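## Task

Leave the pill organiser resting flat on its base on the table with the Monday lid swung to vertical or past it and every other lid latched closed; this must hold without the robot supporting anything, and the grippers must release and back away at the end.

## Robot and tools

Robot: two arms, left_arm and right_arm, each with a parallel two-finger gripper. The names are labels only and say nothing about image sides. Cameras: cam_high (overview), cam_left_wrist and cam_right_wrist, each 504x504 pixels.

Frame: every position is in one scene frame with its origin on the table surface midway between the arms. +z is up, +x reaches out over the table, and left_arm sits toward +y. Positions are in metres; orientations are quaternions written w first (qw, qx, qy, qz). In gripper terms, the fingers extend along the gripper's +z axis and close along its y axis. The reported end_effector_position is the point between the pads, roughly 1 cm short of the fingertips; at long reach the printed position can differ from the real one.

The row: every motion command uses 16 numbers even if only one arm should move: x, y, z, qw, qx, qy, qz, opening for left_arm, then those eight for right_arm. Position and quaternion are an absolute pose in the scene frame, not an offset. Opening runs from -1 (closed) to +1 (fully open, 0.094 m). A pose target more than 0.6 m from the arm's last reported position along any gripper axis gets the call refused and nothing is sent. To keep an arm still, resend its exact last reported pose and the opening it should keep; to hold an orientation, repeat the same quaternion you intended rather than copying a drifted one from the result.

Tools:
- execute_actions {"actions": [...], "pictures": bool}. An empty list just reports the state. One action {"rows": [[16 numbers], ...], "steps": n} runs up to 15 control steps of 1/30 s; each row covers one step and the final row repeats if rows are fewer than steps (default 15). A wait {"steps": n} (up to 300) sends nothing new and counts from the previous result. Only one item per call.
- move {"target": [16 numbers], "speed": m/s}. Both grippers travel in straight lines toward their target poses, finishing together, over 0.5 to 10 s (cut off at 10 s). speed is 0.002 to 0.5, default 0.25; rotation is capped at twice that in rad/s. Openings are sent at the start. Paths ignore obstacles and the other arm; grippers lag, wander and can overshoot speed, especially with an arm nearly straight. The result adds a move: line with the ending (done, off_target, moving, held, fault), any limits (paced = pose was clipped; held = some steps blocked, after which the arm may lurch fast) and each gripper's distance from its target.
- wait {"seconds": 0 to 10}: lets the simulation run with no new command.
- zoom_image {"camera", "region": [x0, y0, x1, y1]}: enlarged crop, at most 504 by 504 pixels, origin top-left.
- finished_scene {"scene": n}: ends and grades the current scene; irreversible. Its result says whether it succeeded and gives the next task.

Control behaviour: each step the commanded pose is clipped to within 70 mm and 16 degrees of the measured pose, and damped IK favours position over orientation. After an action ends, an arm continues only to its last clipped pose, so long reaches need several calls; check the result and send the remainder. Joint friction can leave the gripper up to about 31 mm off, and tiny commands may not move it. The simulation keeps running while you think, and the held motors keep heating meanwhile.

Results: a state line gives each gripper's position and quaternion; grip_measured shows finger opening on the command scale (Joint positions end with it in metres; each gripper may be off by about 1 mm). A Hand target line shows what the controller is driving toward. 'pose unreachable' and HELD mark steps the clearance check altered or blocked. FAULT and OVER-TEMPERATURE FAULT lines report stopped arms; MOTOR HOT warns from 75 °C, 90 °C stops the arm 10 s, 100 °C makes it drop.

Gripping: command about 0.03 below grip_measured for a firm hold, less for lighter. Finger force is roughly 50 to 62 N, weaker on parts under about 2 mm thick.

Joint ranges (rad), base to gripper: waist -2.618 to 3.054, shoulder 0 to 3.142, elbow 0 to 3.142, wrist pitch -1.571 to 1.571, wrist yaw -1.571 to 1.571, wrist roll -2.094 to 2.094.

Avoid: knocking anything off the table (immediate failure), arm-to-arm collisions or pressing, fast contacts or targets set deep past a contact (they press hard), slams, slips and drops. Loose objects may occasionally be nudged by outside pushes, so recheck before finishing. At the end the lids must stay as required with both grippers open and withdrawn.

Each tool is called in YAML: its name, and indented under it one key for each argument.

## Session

execute_actions:
  actions: []

Scene clock: 0.00 s of 4800.00 s.
left_arm: end_effector_position=(+0.1889, +0.6257, +0.3934) grip_measured=+1.000 end_effector_quat_wxyz=(+0.480, -0.289, +0.781, +0.274) | right_arm: end_effector_position=(+0.2755, -0.6513, +0.1818) grip_measured=+1.000 end_effector_quat_wxyz=(-0.035, -0.081, +0.990, -0.107)
Joint positions: left_arm=[ 1.407  1.277  1.553 -0.704  0.361  0.323  0.094] | right_arm=[-0.739  1.867  1.854 -1.434  0.189 -0.986  0.094]
Joint velocities: left_arm=[-0.002 -0.002 -0.002  0.037  0.007 -0.007  0.   ] | right_arm=[ 0.002 -0.002  0.012 -0.022  0.037 -0.022  0.   ]
Hand target (left_arm): +0.189, +0.626, +0.393; +0.480, -0.289, +0.781, +0.274
Hand target (right_arm): +0.276, -0.651, +0.182; -0.035, -0.081, +0.990, -0.107

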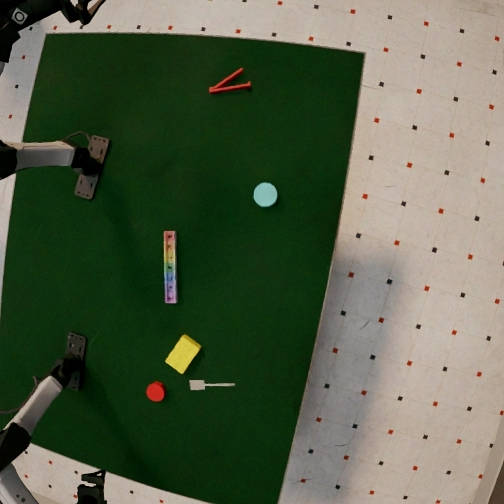

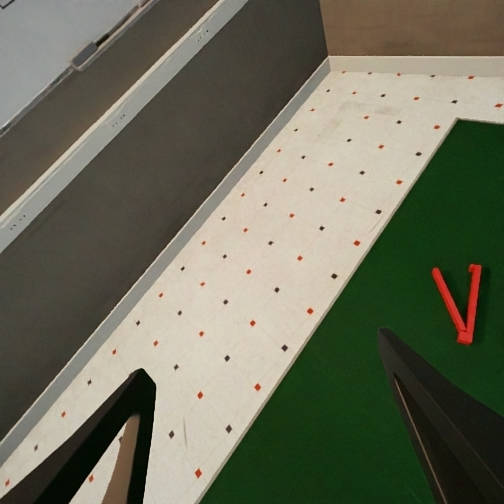

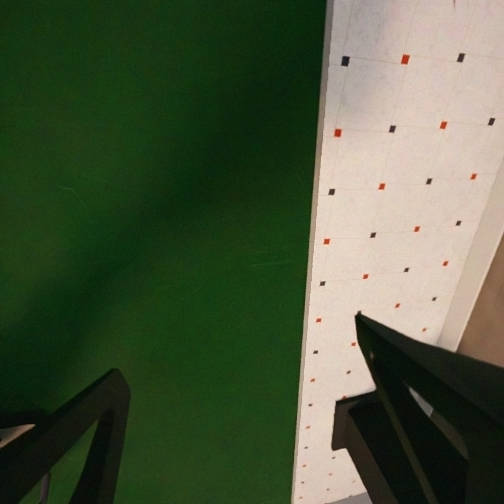

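zoom_image:
  camera: "cam_high"
  region: [120,215,220,315]

Region (120, 215, 220, 315) of cam_high's 504x504 image, scaled by 5.040, with more detail than that image has.

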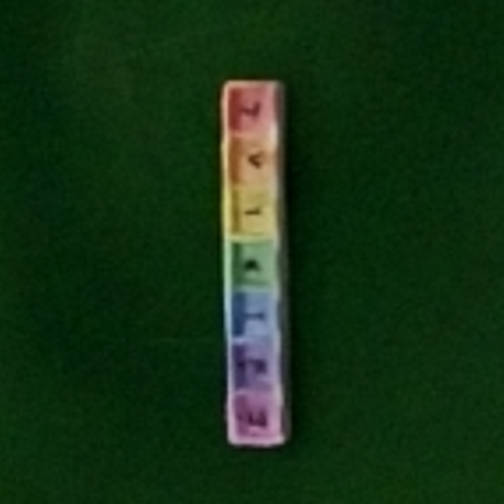

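move:
  target: [0.31,0.17,0.09,0.242,0.664,0.664,-0.242,0.15,0.36,-0.05,0.08,-0.24,0.669,-0.667,-0.222,0.5]
  speed: 0.25

Scene clock: 35.53 s of 4800.00 s.
left_arm: end_effector_position=(+0.3025, +0.1760, +0.0994) grip_measured=+0.153 end_effector_quat_wxyz=(+0.244, +0.654, +0.672, -0.246) | right_arm: end_effector_position=(+0.3643, -0.0506, +0.0743) grip_measured=+0.502 end_effector_quat_wxyz=(-0.242, +0.658, -0.673, -0.236)
Joint positions: left_arm=[ 0.152  1.654  1.122 -1.041  0.708  1.556  0.054] | right_arm=[ 0.63   1.915  1.32  -0.551 -0.561 -0.867  0.071]
Joint velocities: left_arm=[ 0.017 -0.012  0.007 -0.022  0.007 -0.007 -0.   ] | right_arm=[-0.012 -0.002 -0.007  0.037 -0.066  0.037  0.001]
Hand target (left_arm): +0.307, +0.175, +0.096; +0.240, +0.661, +0.668, -0.243
Hand target (right_arm): +0.370, -0.042, +0.082; -0.259, +0.664, -0.660, -0.237
Off the commanded pose (left_arm): 0.013 m, 2 deg.
Off the commanded pose (right_arm): 0.007 m, 2 deg.
After step 90, 27.23 s passed at rest.
move: off_target (left_arm)

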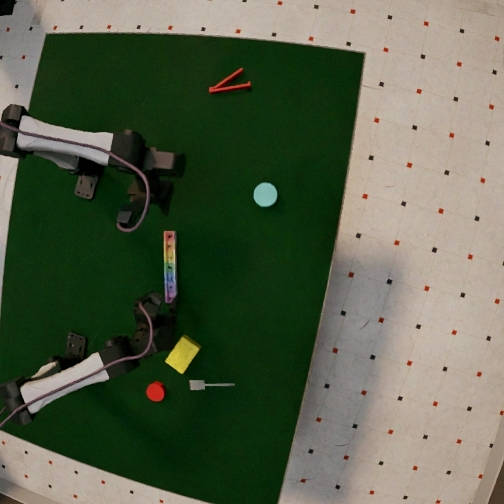

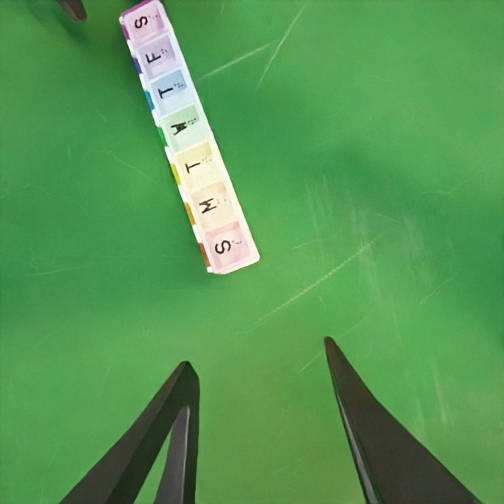

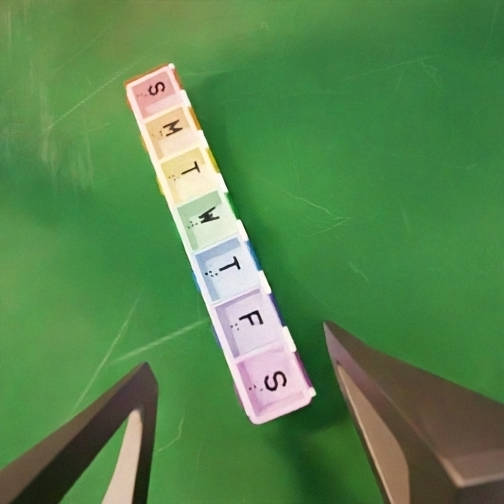

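move:
  target: [0.312,0.14,0.065,0.242,0.664,0.664,-0.242,0.15,0.36,-0.03,0.04,-0.24,0.669,-0.667,-0.222,0.5]
  speed: 0.12

Scene clock: 47.47 s of 4800.00 s.
left_arm: end_effector_position=(+0.3162, +0.1419, +0.0783) grip_measured=+0.153 end_effector_quat_wxyz=(+0.256, +0.666, +0.659, -0.236) | right_arm: end_effector_position=(+0.3615, -0.0305, +0.0437) grip_measured=+0.502 end_effector_quat_wxyz=(-0.239, +0.670, -0.666, -0.226)
Joint positions: left_arm=[ 0.037  1.694  1.074 -0.832  0.703  1.434  0.054] | right_arm=[ 0.684  1.989  1.3   -0.441 -0.523 -0.846  0.071]
Joint velocities: left_arm=[ 0.012 -0.012  0.002 -0.022 -0.007 -0.022 -0.   ] | right_arm=[-0.012 -0.007 -0.002 -0.007 -0.066 -0.007 -0.   ]
Hand target (left_arm): +0.312, +0.141, +0.065; +0.241, +0.665, +0.664, -0.242
Hand target (right_arm): +0.361, -0.029, +0.040; -0.240, +0.669, -0.667, -0.223
Off the commanded pose (left_arm): 0.014 m, 2 deg.
Off the commanded pose (right_arm): 0.004 m, 0 deg.
After step 90, 7.93 s passed at rest.
move: off_target (left_arm)

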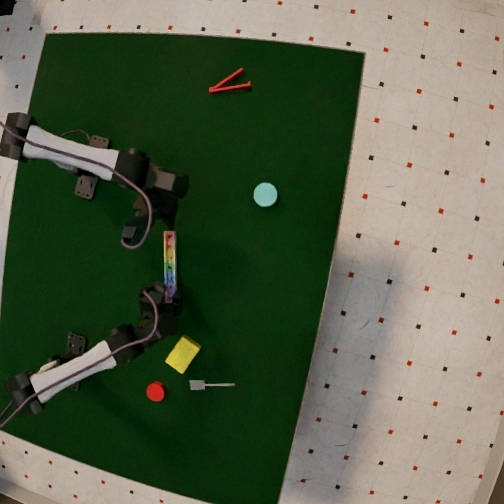

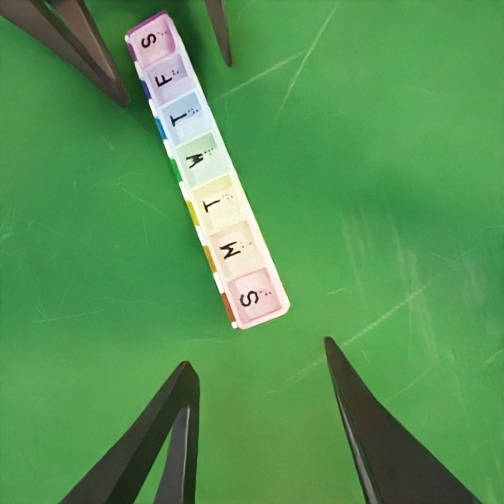

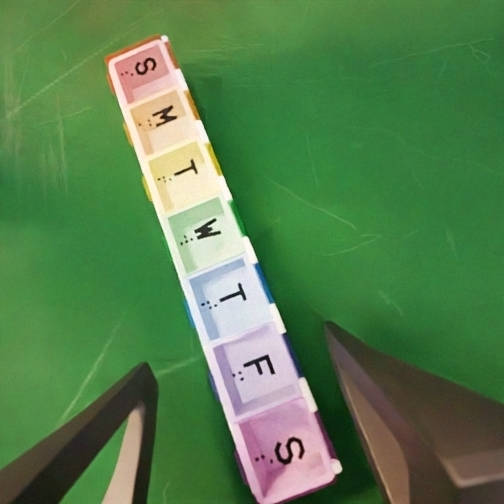

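move:
  target: [0.312,0.14,0.065,0.242,0.664,0.664,-0.242,0.15,0.364,-0.021,0.010,-0.24,0.669,-0.667,-0.222,0.5]
  speed: 0.07

Scene clock: 58.30 s of 4800.00 s.
left_arm: end_effector_position=(+0.3174, +0.1418, +0.0784) grip_measured=+0.153 end_effector_quat_wxyz=(+0.257, +0.665, +0.660, -0.235) | right_arm: end_effector_position=(+0.3706, -0.0190, +0.0247) grip_measured=+0.502 end_effector_quat_wxyz=(-0.253, +0.669, -0.662, -0.225)
Joint positions: left_arm=[ 0.037  1.694  1.074 -0.826  0.703  1.428  0.054] | right_arm=[ 0.694  2.055  1.3   -0.341 -0.521 -0.833  0.071]
Joint velocities: left_arm=[-0.007 -0.002  0.007  0.007 -0.022  0.081  0.   ] | right_arm=[ 0.017 -0.022  0.002  0.022  0.022  0.037 -0.001]
Hand target (left_arm): +0.312, +0.140, +0.066; +0.242, +0.664, +0.664, -0.242
Hand target (right_arm): +0.364, -0.021, +0.010; -0.240, +0.669, -0.667, -0.222
Off the commanded pose (left_arm): 0.015 m, 2 deg.
Off the commanded pose (right_arm): 0.016 m, 2 deg.
After step 90, 7.00 s passed at rest.
move: off_target (left_arm, right_arm)

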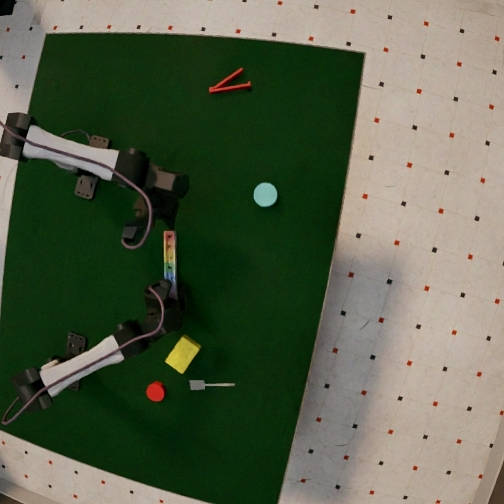

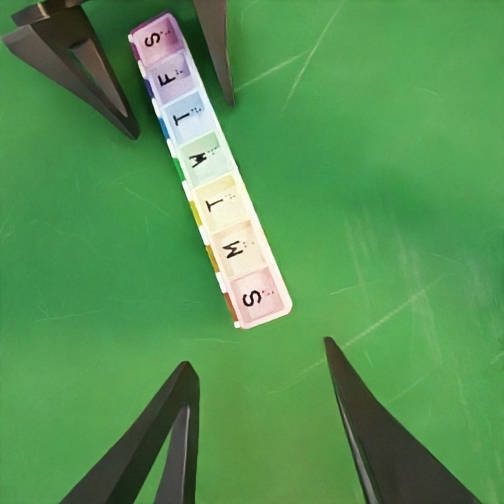

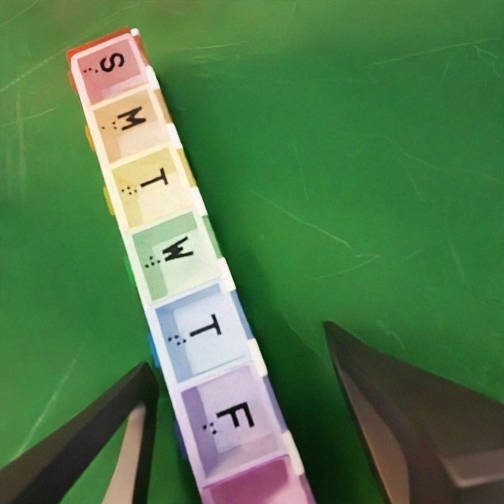

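move:
  target: [0.318,0.14,0.06,0.242,0.664,0.664,-0.242,0.15,0.364,-0.021,0.012,-0.24,0.669,-0.667,-0.222,-0.39]
  speed: 0.05

Scene clock: 65.73 s of 4800.00 s.
left_arm: end_effector_position=(+0.3193, +0.1416, +0.0711) grip_measured=+0.153 end_effector_quat_wxyz=(+0.253, +0.664, +0.662, -0.238) | right_arm: end_effector_position=(+0.3707, -0.0185, +0.0250) grip_measured=-0.334 end_effector_quat_wxyz=(-0.254, +0.668, -0.662, -0.226)
Joint positions: left_arm=[ 0.037  1.72   1.074 -0.812  0.703  1.428  0.054] | right_arm=[ 0.694  2.055  1.3   -0.338 -0.524 -0.83   0.031]
Joint velocities: left_arm=[ 0.007 -0.027  0.017  0.007  0.022 -0.022  0.001] | right_arm=[-0.007  0.002  0.002 -0.051  0.022  0.022 -0.001]
Hand target (left_arm): +0.318, +0.140, +0.061; +0.242, +0.664, +0.664, -0.242
Hand target (right_arm): +0.364, -0.021, +0.012; -0.240, +0.669, -0.667, -0.222
Off the commanded pose (left_arm): 0.011 m, 1 deg.
Off the commanded pose (right_arm): 0.015 m, 2 deg.
After step 90, 3.63 s passed at rest.
move: off_target (left_arm, right_arm)

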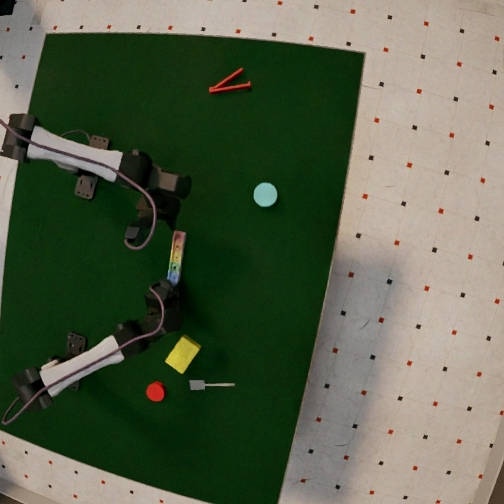

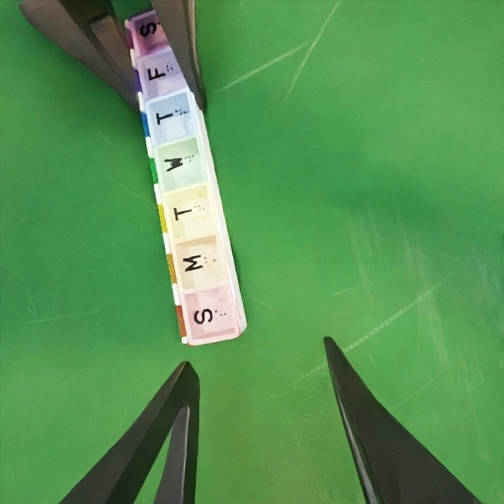

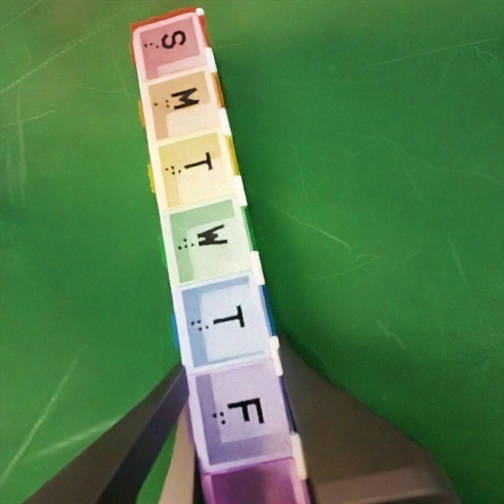

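move:
  target: [0.343,0.12,0.045,0.242,0.664,0.664,-0.242,0.15,0.364,-0.021,0.012,-0.24,0.669,-0.667,-0.222,-0.39]
  speed: 0.08

Scene clock: 75.60 s of 4800.00 s.
left_arm: end_effector_position=(+0.3378, +0.1235, +0.0510) grip_measured=+0.153 end_effector_quat_wxyz=(+0.245, +0.662, +0.664, -0.245) | right_arm: end_effector_position=(+0.3707, -0.0185, +0.0250) grip_measured=-0.334 end_effector_quat_wxyz=(-0.254, +0.668, -0.662, -0.226)
Joint positions: left_arm=[-0.013  1.833  1.125 -0.733  0.698  1.367  0.054] | right_arm=[ 0.694  2.055  1.3   -0.338 -0.524 -0.83   0.031]
Joint velocities: left_arm=[-0.002 -0.002 -0.002 -0.007 -0.007  0.022 -0.   ] | right_arm=[-0.002 -0.007 -0.022  0.007  0.022 -0.007 -0.   ]
Hand target (left_arm): +0.343, +0.121, +0.045; +0.242, +0.665, +0.664, -0.242
Hand target (right_arm): +0.364, -0.021, +0.012; -0.240, +0.669, -0.667, -0.222
Off the commanded pose (left_arm): 0.009 m, 1 deg.
Off the commanded pose (right_arm): 0.015 m, 2 deg.
After step 90, 5.90 s passed at rest.
move: off_target (right_arm)

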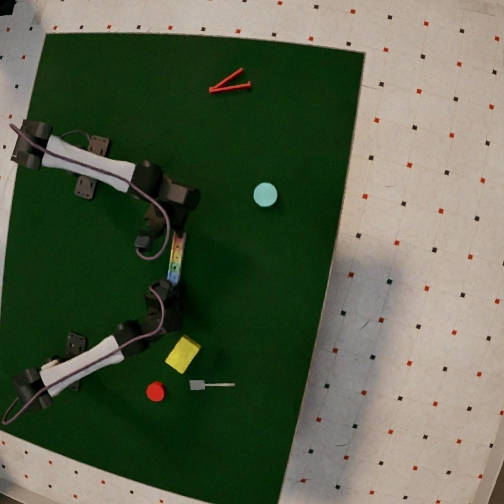

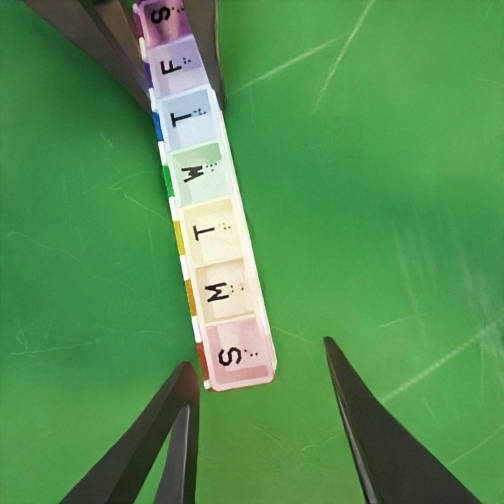

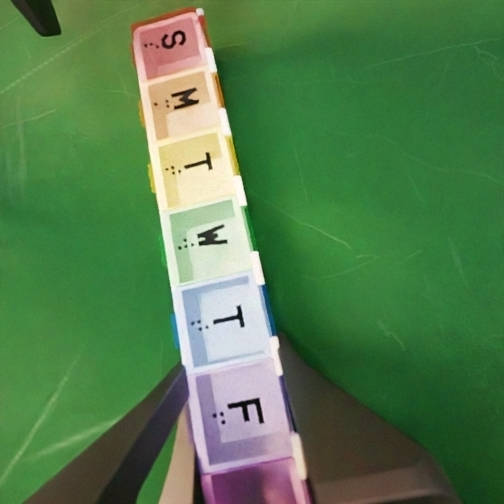

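move:
  target: [0.355,0.096,0.028,0.242,0.664,0.664,-0.242,0.15,0.364,-0.021,0.012,-0.24,0.669,-0.667,-0.222,-0.39]
  speed: 0.06

Scene clock: 85.03 s of 4800.00 s.
left_arm: end_effector_position=(+0.3500, +0.0997, +0.0346) grip_measured=+0.153 end_effector_quat_wxyz=(+0.245, +0.663, +0.663, -0.245) | right_arm: end_effector_position=(+0.3707, -0.0186, +0.0250) grip_measured=-0.334 end_effector_quat_wxyz=(-0.254, +0.668, -0.662, -0.226)
Joint positions: left_arm=[-0.077  1.907  1.15  -0.632  0.688  1.288  0.054] | right_arm=[ 0.694  2.055  1.3   -0.338 -0.523 -0.83   0.031]
Joint velocities: left_arm=[-0.007 -0.012 -0.007  0.007 -0.051 -0.022 -0.   ] | right_arm=[-0.012 -0.007  0.002  0.037  0.051 -0.037 -0.   ]
Hand target (left_arm): +0.355, +0.097, +0.028; +0.241, +0.665, +0.664, -0.242
Hand target (right_arm): +0.364, -0.021, +0.012; -0.240, +0.669, -0.667, -0.222
Off the commanded pose (left_arm): 0.009 m, 1 deg.
Off the commanded pose (right_arm): 0.015 m, 2 deg.
After step 90, 5.40 s passed at rest.
move: off_target (right_arm)

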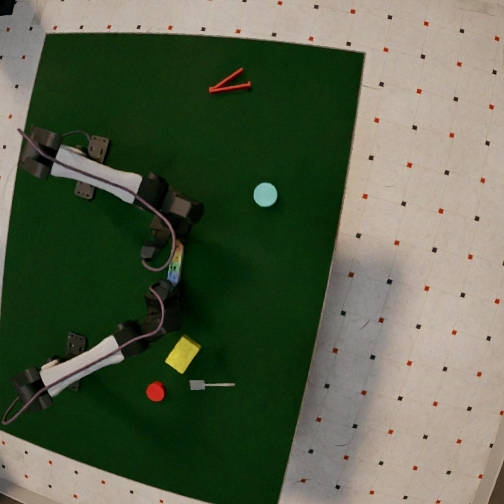

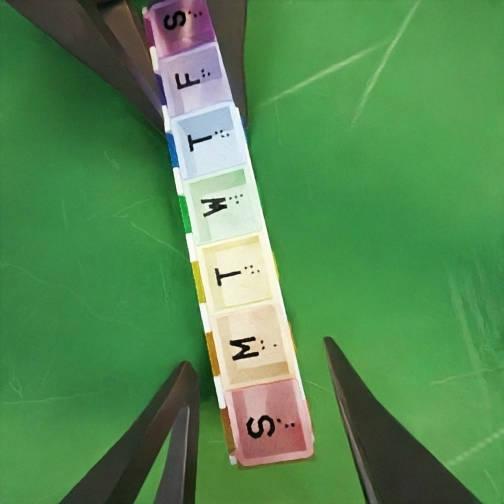

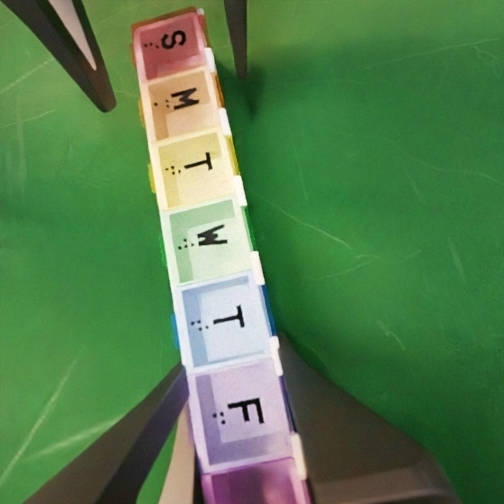

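move:
  target: [0.352,0.096,0.008,0.242,0.664,0.664,-0.242,0.15,0.364,-0.021,0.012,-0.24,0.669,-0.667,-0.222,-0.39]
  speed: 0.04

Scene clock: 100.00 s of 4800.00 s.
left_arm: end_effector_position=(+0.3590, +0.0980, +0.0232) grip_measured=+0.153 end_effector_quat_wxyz=(+0.258, +0.665, +0.660, -0.236) | right_arm: end_effector_position=(+0.3707, -0.0186, +0.0250) grip_measured=-0.334 end_effector_quat_wxyz=(-0.254, +0.668, -0.662, -0.226)
Joint positions: left_arm=[-0.077  1.939  1.136 -0.551  0.686  1.283  0.054] | right_arm=[ 0.694  2.055  1.3   -0.338 -0.523 -0.83   0.031]
Joint velocities: left_arm=[ 0.017 -0.007 -0.002 -0.022  0.007  0.007  0.   ] | right_arm=[ 0.007  0.007  0.002  0.007  0.037  0.037 -0.001]
Hand target (left_arm): +0.352, +0.096, +0.009; +0.242, +0.665, +0.664, -0.242
Hand target (right_arm): +0.364, -0.021, +0.012; -0.240, +0.669, -0.667, -0.222
Off the commanded pose (left_arm): 0.017 m, 2 deg.
Off the commanded pose (right_arm): 0.015 m, 2 deg.
After step 90, 10.93 s passed at rest.
move: off_target (left_arm, right_arm)

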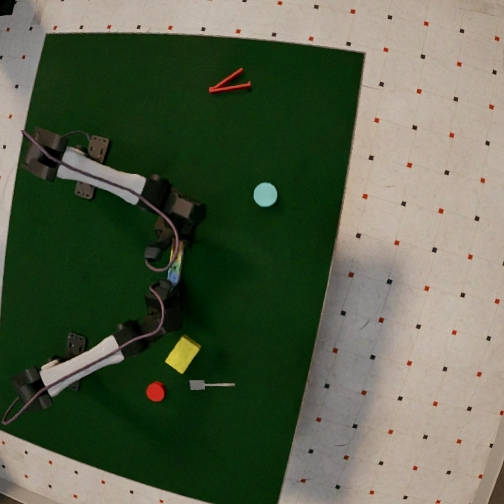

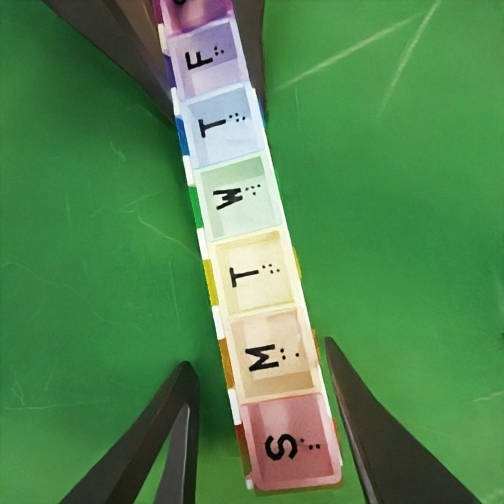

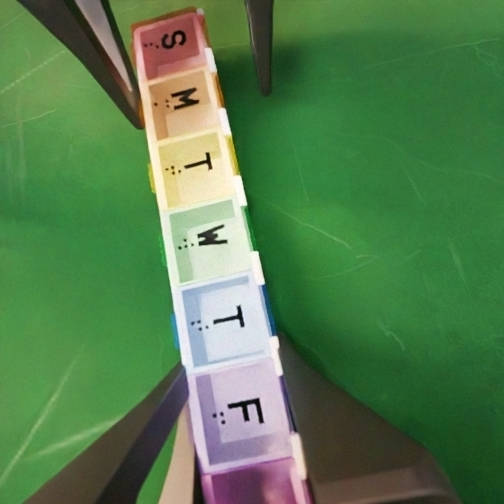

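move:
  target: [0.338,0.097,0.016,0.242,0.664,0.664,-0.242,0.25,0.364,-0.021,0.012,-0.24,0.669,-0.667,-0.222,-0.39]
  speed: 0.04

Scene clock: 104.17 s of 4800.00 s.
left_arm: end_effector_position=(+0.3429, +0.0980, +0.0159) grip_measured=+0.247 end_effector_quat_wxyz=(+0.243, +0.662, +0.665, -0.247) | right_arm: end_effector_position=(+0.3707, -0.0186, +0.0250) grip_measured=-0.334 end_effector_quat_wxyz=(-0.254, +0.668, -0.662, -0.226)
Joint positions: left_arm=[-0.086  1.925  1.087 -0.547  0.688  1.274  0.059] | right_arm=[ 0.694  2.055  1.3   -0.338 -0.523 -0.83   0.031]
Joint velocities: left_arm=[-0.012  0.007  0.012  0.007 -0.022 -0.037 -0.001] | right_arm=[ 0.002  0.002 -0.007  0.022 -0.007  0.007 -0.001]
Hand target (left_arm): +0.338, +0.097, +0.016; +0.242, +0.664, +0.664, -0.242
Hand target (right_arm): +0.364, -0.021, +0.012; -0.240, +0.669, -0.667, -0.222
Off the commanded pose (left_arm): 0.005 m, 1 deg.
Off the commanded pose (right_arm): 0.015 m, 2 deg.
After step 90, 0.30 s passed at rest.
move: off_target (right_arm)

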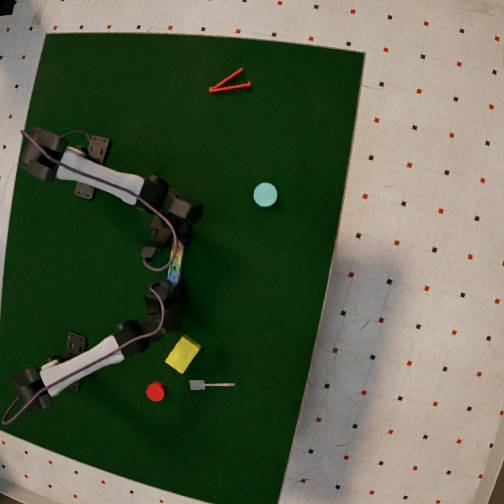

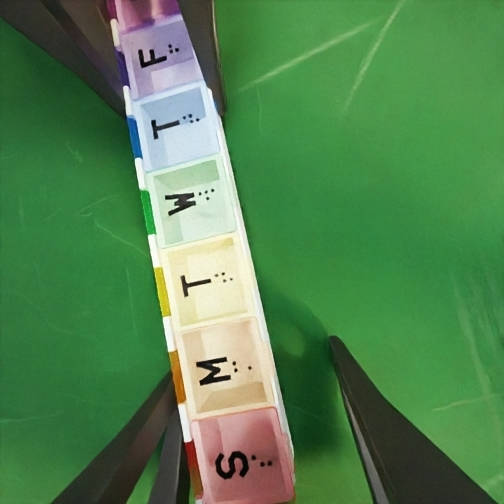

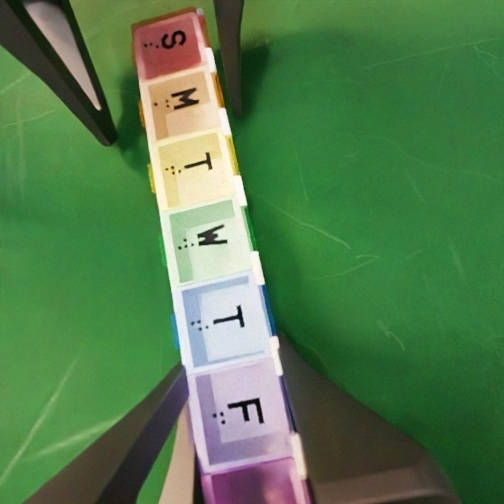

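move:
  target: [0.342,0.098,0.017,0.242,0.664,0.664,-0.242,-0.37,0.364,-0.021,0.012,-0.24,0.669,-0.667,-0.222,-0.39]
  speed: 0.03

Scene clock: 112.33 s of 4800.00 s.
left_arm: end_effector_position=(+0.3461, +0.0986, +0.0156) grip_measured=-0.328 end_effector_quat_wxyz=(+0.246, +0.661, +0.667, -0.241) | right_arm: end_effector_position=(+0.3670, -0.0179, +0.0249) grip_measured=-0.334 end_effector_quat_wxyz=(-0.250, +0.671, -0.658, -0.232)
Joint positions: left_arm=[-0.085  1.925  1.087 -0.534  0.68   1.266  0.032] | right_arm=[ 0.696  2.055  1.3   -0.348 -0.535 -0.837  0.031]
Joint velocities: left_arm=[-0.002  0.002 -0.007  0.007  0.007  0.022 -0.001] | right_arm=[-0.027  0.012  0.007 -0.095 -0.051 -0.037  0.   ]
Hand target (left_arm): +0.342, +0.098, +0.017; +0.242, +0.664, +0.664, -0.242
Hand target (right_arm): +0.364, -0.021, +0.012; -0.240, +0.669, -0.667, -0.222
Off the commanded pose (left_arm): 0.004 m, 1 deg.
Off the commanded pose (right_arm): 0.014 m, 2 deg.
After step 90, 4.43 s passed at rest.
move: off_target (right_arm)

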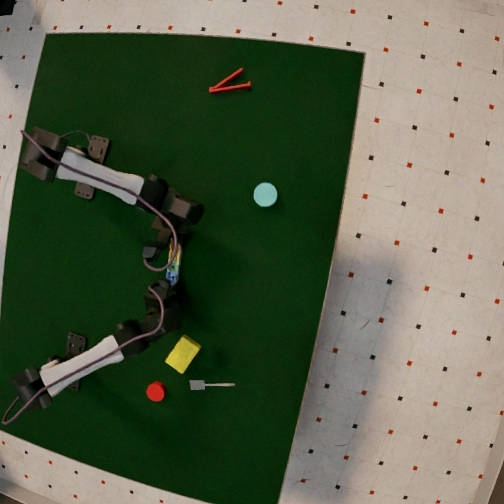

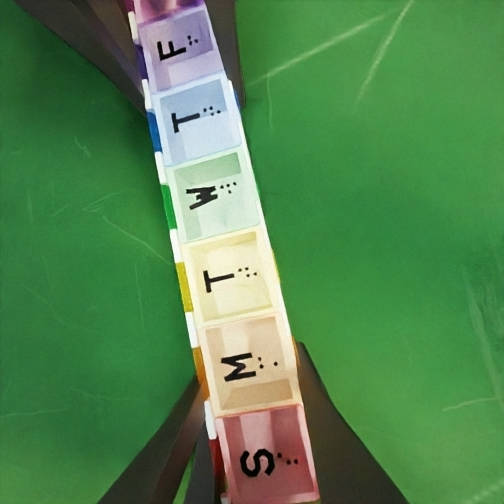

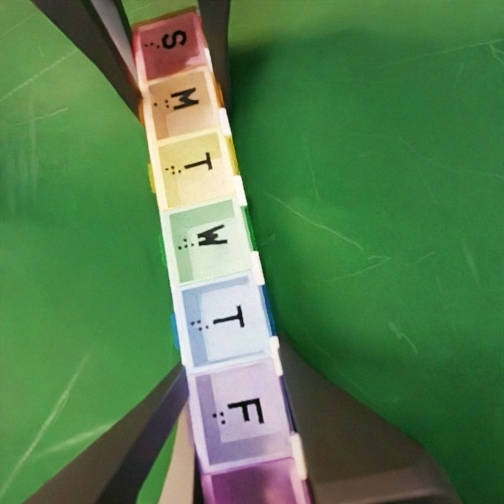

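move:
  target: [0.3465,0.099,0.019,0.123,0.612,0.696,-0.354,-0.37,0.364,-0.020,0.012,-0.24,0.669,-0.667,-0.222,-0.39]
  speed: 0.05

move:
  target: [0.3505,0.099,0.026,-0.031,0.521,0.706,-0.478,-0.37,0.364,-0.020,0.012,-0.24,0.669,-0.667,-0.222,-0.39]
  speed: 0.05

Scene clock: 123.83 s of 4800.00 s.
left_arm: end_effector_position=(+0.3566, +0.0985, +0.0228) grip_measured=-0.325 end_effector_quat_wxyz=(+0.156, +0.653, +0.673, -0.311) | right_arm: end_effector_position=(+0.3679, -0.0178, +0.0257) grip_measured=-0.334 end_effector_quat_wxyz=(-0.241, +0.640, -0.688, -0.245)
Joint positions: left_arm=[-0.069  2.13   1.436 -0.96   0.707  1.363  0.032] | right_arm=[ 0.693  2.055  1.3   -0.344 -0.541 -0.746  0.031]
Joint velocities: left_arm=[ 0.012 -0.002  0.017 -0.125  0.007 -0.125 -0.001] | right_arm=[-0.017 -0.002 -0.002  0.022  0.022  0.022 -0.   ]
Hand target (left_arm): +0.348, +0.099, +0.021; +0.127, +0.611, +0.698, -0.352
Hand target (right_arm): +0.364, -0.020, +0.012; -0.239, +0.669, -0.668, -0.223
Off the commanded pose (left_arm): 0.011 m, 8 deg.
Off the commanded pose (right_arm): 0.014 m, 5 deg.
After step 90, 4.73 s passed at rest.
move: off_target (left_arm, right_arm)

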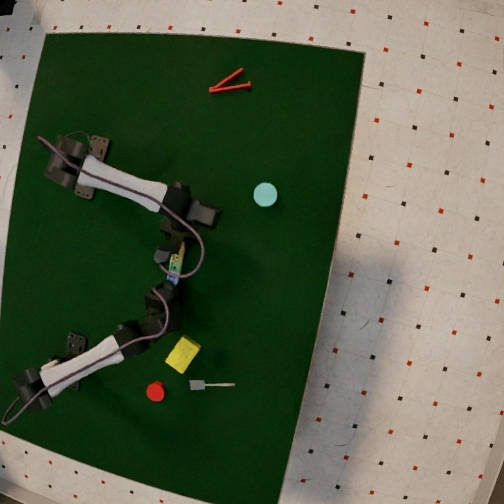

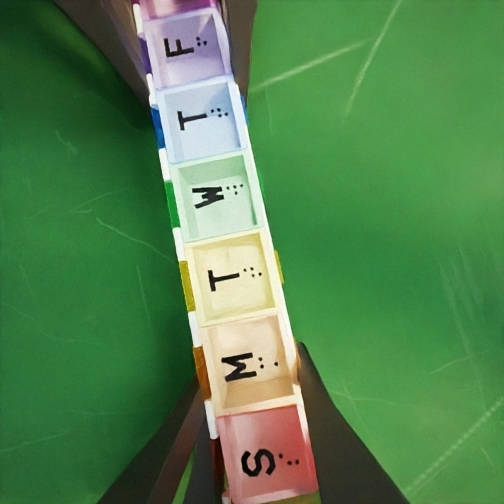

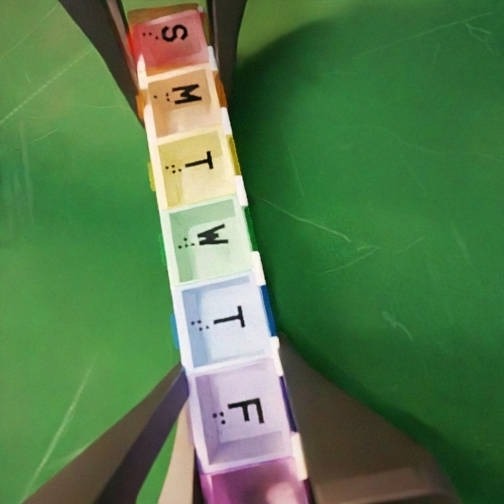

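Scene clock: 129.80 s of 4800.00 s.
left_arm: end_effector_position=(+0.3676, +0.0956, +0.0319) grip_measured=-0.233 end_effector_quat_wxyz=(+0.044, +0.590, +0.685, -0.425) | right_arm: end_effector_position=(+0.3697, -0.0201, +0.0270) grip_measured=-0.330 end_effector_quat_wxyz=(-0.234, +0.614, -0.707, -0.259)
Joint positions: left_arm=[-0.045  2.456  1.92  -1.498  0.783  1.431  0.036] | right_arm=[ 0.681  2.055  1.3   -0.345 -0.558 -0.685  0.031]
Joint velocities: left_arm=[-0.002 -0.007 -0.017 -0.051 -0.007  0.022 -0.   ] | right_arm=[ 0.002  0.002 -0.012 -0.081 -0.007 -0.11  -0.002]
Hand target (left_arm): +0.354, +0.098, +0.029; -0.013, +0.519, +0.716, -0.466
Hand target (right_arm): +0.364, -0.020, +0.012; +0.239, -0.667, +0.669, +0.224
Off the commanded pose (left_arm): 0.018 m, 13 deg.
Off the commanded pose (right_arm): 0.016 m, 9 deg.
joint sent to its limit (left arm) — the command would take joint 4 (wrist pitch) past its lower limit, so that joint was sent only as far as its limit.
move: off_target (left_arm, right_arm)

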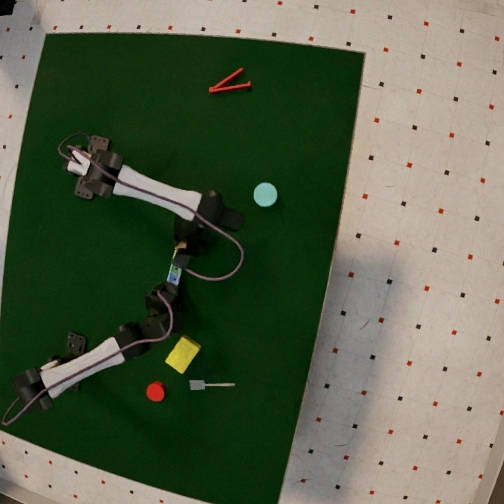

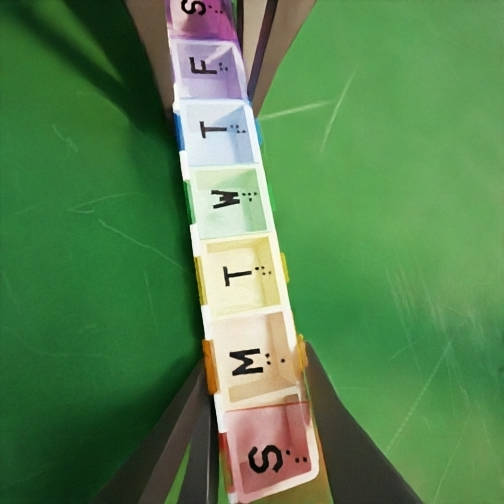

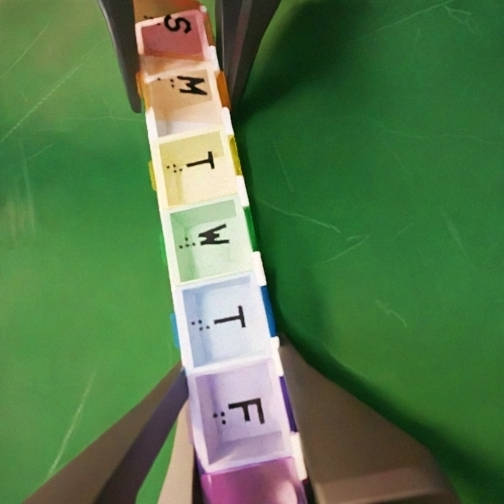

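move:
  target: [0.378,0.097,0.040,0.044,0.59,0.685,-0.425,-0.2,0.364,-0.020,0.012,-0.24,0.669,-0.667,-0.222,-0.39]
  speed: 0.04

Scene clock: 140.20 s of 4800.00 s.
left_arm: end_effector_position=(+0.3806, +0.0990, +0.0395) grip_measured=-0.191 end_effector_quat_wxyz=(+0.056, +0.617, +0.677, -0.396) | right_arm: end_effector_position=(+0.3827, -0.0173, +0.0306) grip_measured=-0.330 end_effector_quat_wxyz=(-0.263, +0.622, -0.697, -0.240)
Joint positions: left_arm=[-0.045  2.456  1.991 -1.513  0.737  1.452  0.038] | right_arm=[ 0.679  2.055  1.3   -0.289 -0.529 -0.705  0.031]
Joint velocities: left_arm=[-0.027  0.002  0.022 -0.095 -0.066 -0.022 -0.001] | right_arm=[-0.017  0.012  0.002 -0.051 -0.007  0.007 -0.   ]
Hand target (left_arm): +0.378, +0.097, +0.040; +0.046, +0.590, +0.686, -0.423
Hand target (right_arm): +0.364, -0.020, +0.013; +0.242, -0.667, +0.668, +0.224
Off the commanded pose (left_arm): 0.003 m, 5 deg.
Off the commanded pose (right_arm): 0.027 m, 7 deg.
After step 90, 5.23 s passed at rest.
move: off_target (left_arm, right_arm)

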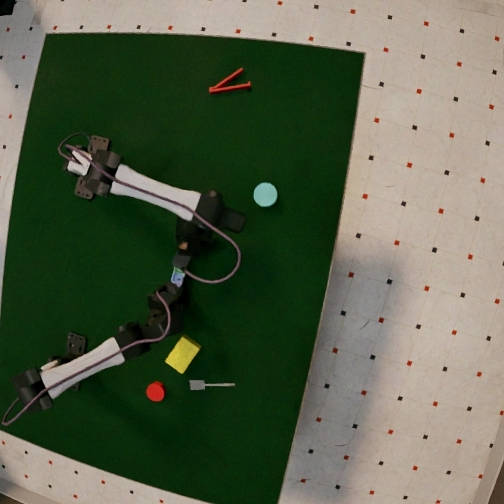

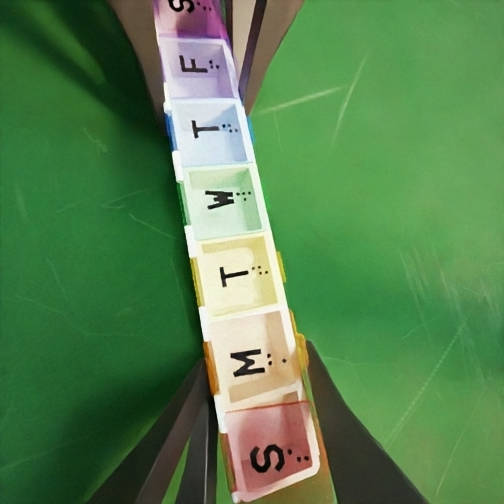

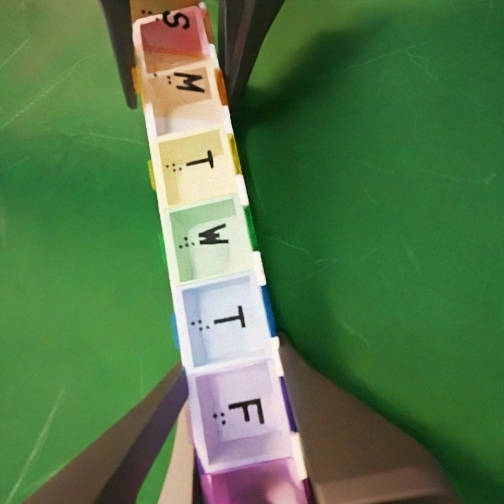

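move:
  target: [0.372,0.099,0.035,0.123,0.612,0.696,-0.354,0.25,0.364,-0.020,0.012,-0.24,0.669,-0.667,-0.222,-0.39]
  speed: 0.04

move:
  target: [0.36,0.12,0.07,0.242,0.664,0.664,-0.242,0.25,0.364,-0.020,0.012,-0.24,0.669,-0.667,-0.222,-0.39]
  speed: 0.08

Scene clock: 149.83 s of 4800.00 s.
left_arm: end_effector_position=(+0.3718, +0.0998, +0.0319) grip_measured=+0.247 end_effector_quat_wxyz=(+0.115, +0.614, +0.695, -0.356) | right_arm: end_effector_position=(+0.3754, -0.0159, +0.0257) grip_measured=-0.330 end_effector_quat_wxyz=(-0.262, +0.662, -0.665, -0.224)
Joint positions: left_arm=[-0.045  2.26   1.658 -1.18   0.744  1.344  0.059] | right_arm=[ 0.694  2.059  1.3   -0.31  -0.517 -0.809  0.031]
Joint velocities: left_arm=[ 0.012 -0.017  0.007  0.066  0.007  0.051  0.   ] | right_arm=[-0.012 -0.002  0.002 -0.051  0.007 -0.007 -0.001]
Hand target (left_arm): +0.371, +0.099, +0.034; +0.122, +0.613, +0.695, -0.354
Hand target (right_arm): +0.364, -0.019, +0.012; -0.240, +0.669, -0.667, -0.222
Off the commanded pose (left_arm): 0.003 m, 1 deg.
Off the commanded pose (right_arm): 0.018 m, 3 deg.
After step 90, 4.23 s passed at rest.
move: off_target (right_arm)

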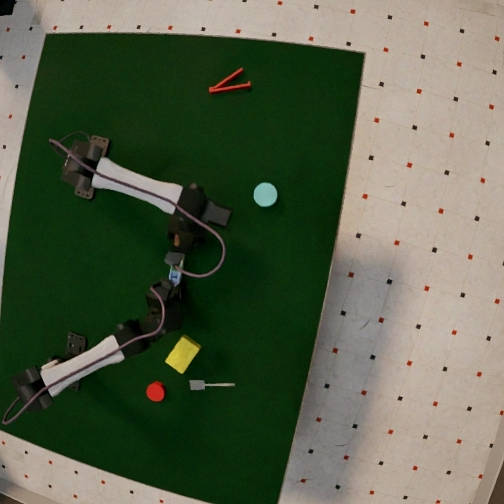

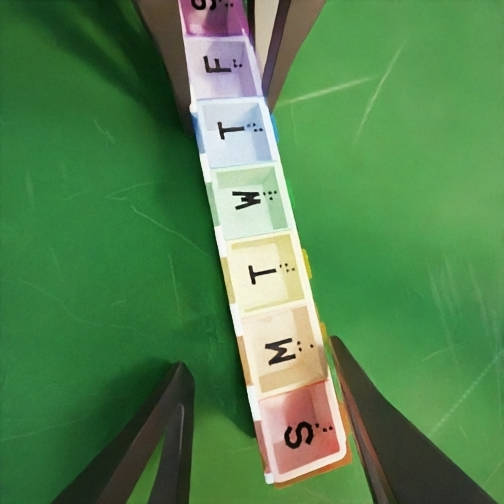

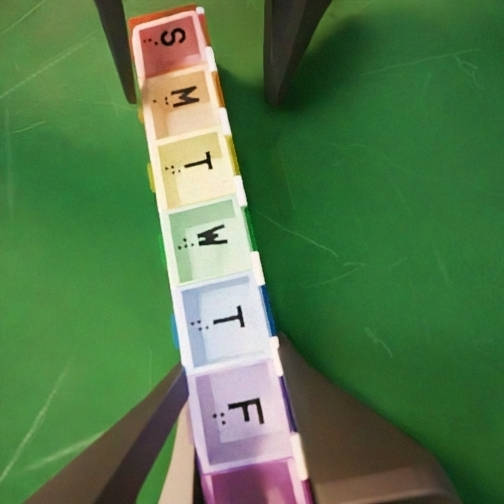

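Scene clock: 152.47 s of 4800.00 s.
left_arm: end_effector_position=(+0.3587, +0.1143, +0.0681) grip_measured=+0.248 end_effector_quat_wxyz=(+0.237, +0.665, +0.662, -0.253) | right_arm: end_effector_position=(+0.3753, -0.0160, +0.0257) grip_measured=-0.330 end_effector_quat_wxyz=(-0.262, +0.662, -0.665, -0.224)
Joint positions: left_arm=[-0.029  1.901  1.292 -0.848  0.699  1.365  0.059] | right_arm=[ 0.694  2.059  1.3   -0.31  -0.517 -0.81   0.031]
Joint velocities: left_arm=[ 0.017 -0.002  0.007 -0.037  0.007 -0.051 -0.001] | right_arm=[-0.012 -0.007 -0.007 -0.007 -0.037  0.051  0.   ]
Hand target (left_arm): +0.359, +0.120, +0.068; +0.241, +0.666, +0.663, -0.242
Hand target (right_arm): +0.364, -0.020, +0.012; -0.240, +0.669, -0.667, -0.222
Off the commanded pose (left_arm): 0.006 m, 1 deg.
Off the commanded pose (right_arm): 0.018 m, 3 deg.
move: off_target (right_arm)

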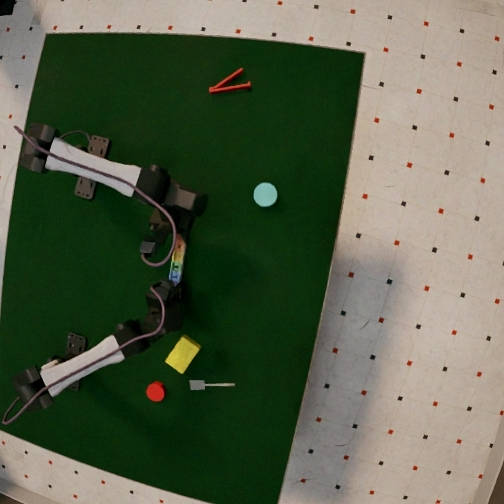

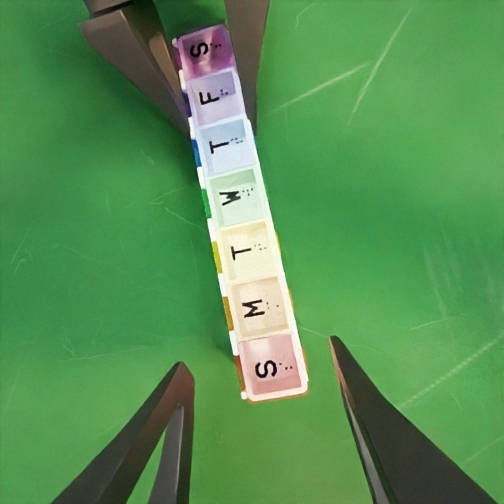

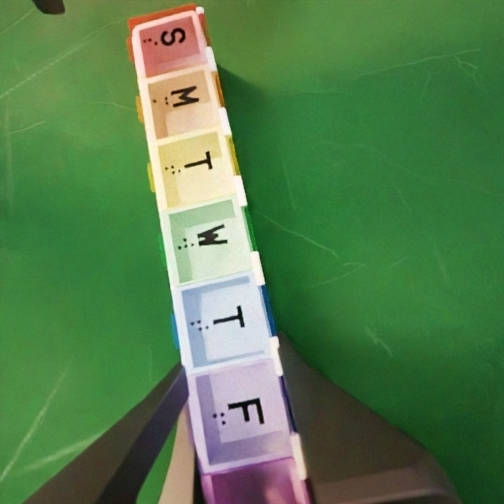

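move:
  target: [0.245,0.03,0.065,0.242,0.664,0.664,-0.242,0.2,0.257,-0.113,0.017,-0.24,0.669,-0.667,-0.222,-0.39]
  speed: 0.06

Scene clock: 172.90 s of 4800.00 s.
left_arm: end_effector_position=(+0.2496, +0.0309, +0.0628) grip_measured=+0.202 end_effector_quat_wxyz=(+0.235, +0.665, +0.665, -0.245) | right_arm: end_effector_position=(+0.2624, -0.1030, +0.0209) grip_measured=-0.330 end_effector_quat_wxyz=(-0.250, +0.669, -0.663, -0.224)
Joint positions: left_arm=[-0.412  1.574  0.864 -0.462  0.584  0.899  0.056] | right_arm=[ 0.674  1.608  0.696 -0.199 -0.527 -0.853  0.031]
Joint velocities: left_arm=[ 0.012 -0.007 -0.007 -0.022 -0.022 -0.095  0.001] | right_arm=[-0.007 -0.017 -0.002  0.007 -0.022  0.007  0.   ]
Hand target (left_arm): +0.246, +0.032, +0.063; +0.238, +0.666, +0.664, -0.241
Hand target (right_arm): +0.257, -0.111, +0.015; -0.240, +0.670, -0.667, -0.221
Off the commanded pose (left_arm): 0.005 m, 1 deg.
Off the commanded pose (right_arm): 0.012 m, 1 deg.
After step 90, 14.43 s passed at rest.
move: off_target (right_arm)

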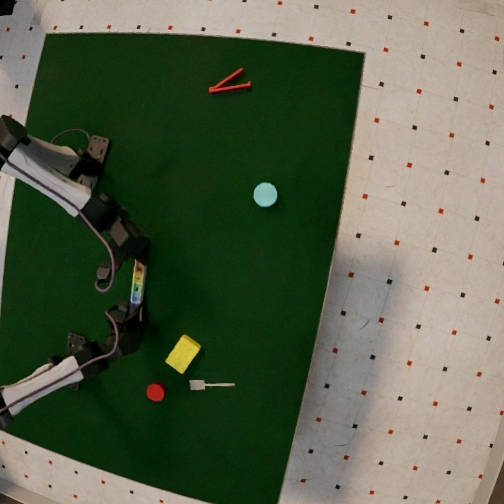

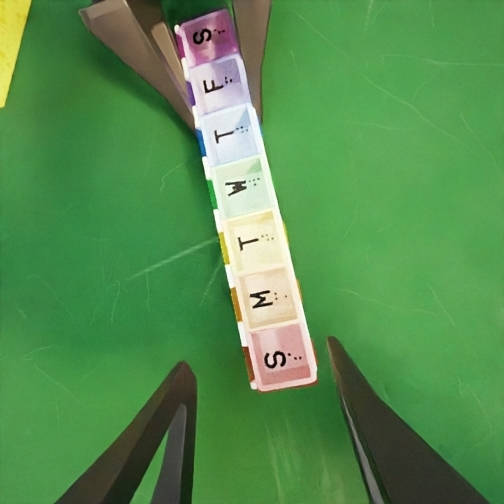

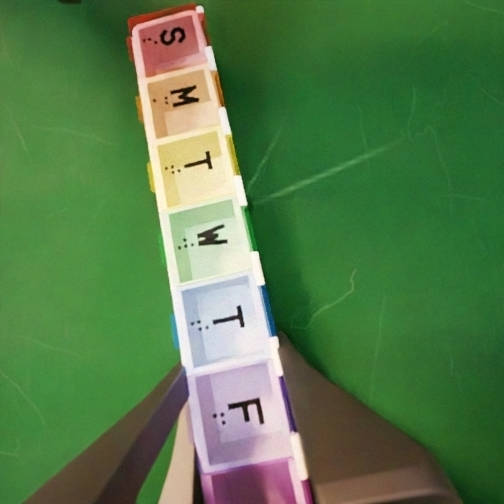

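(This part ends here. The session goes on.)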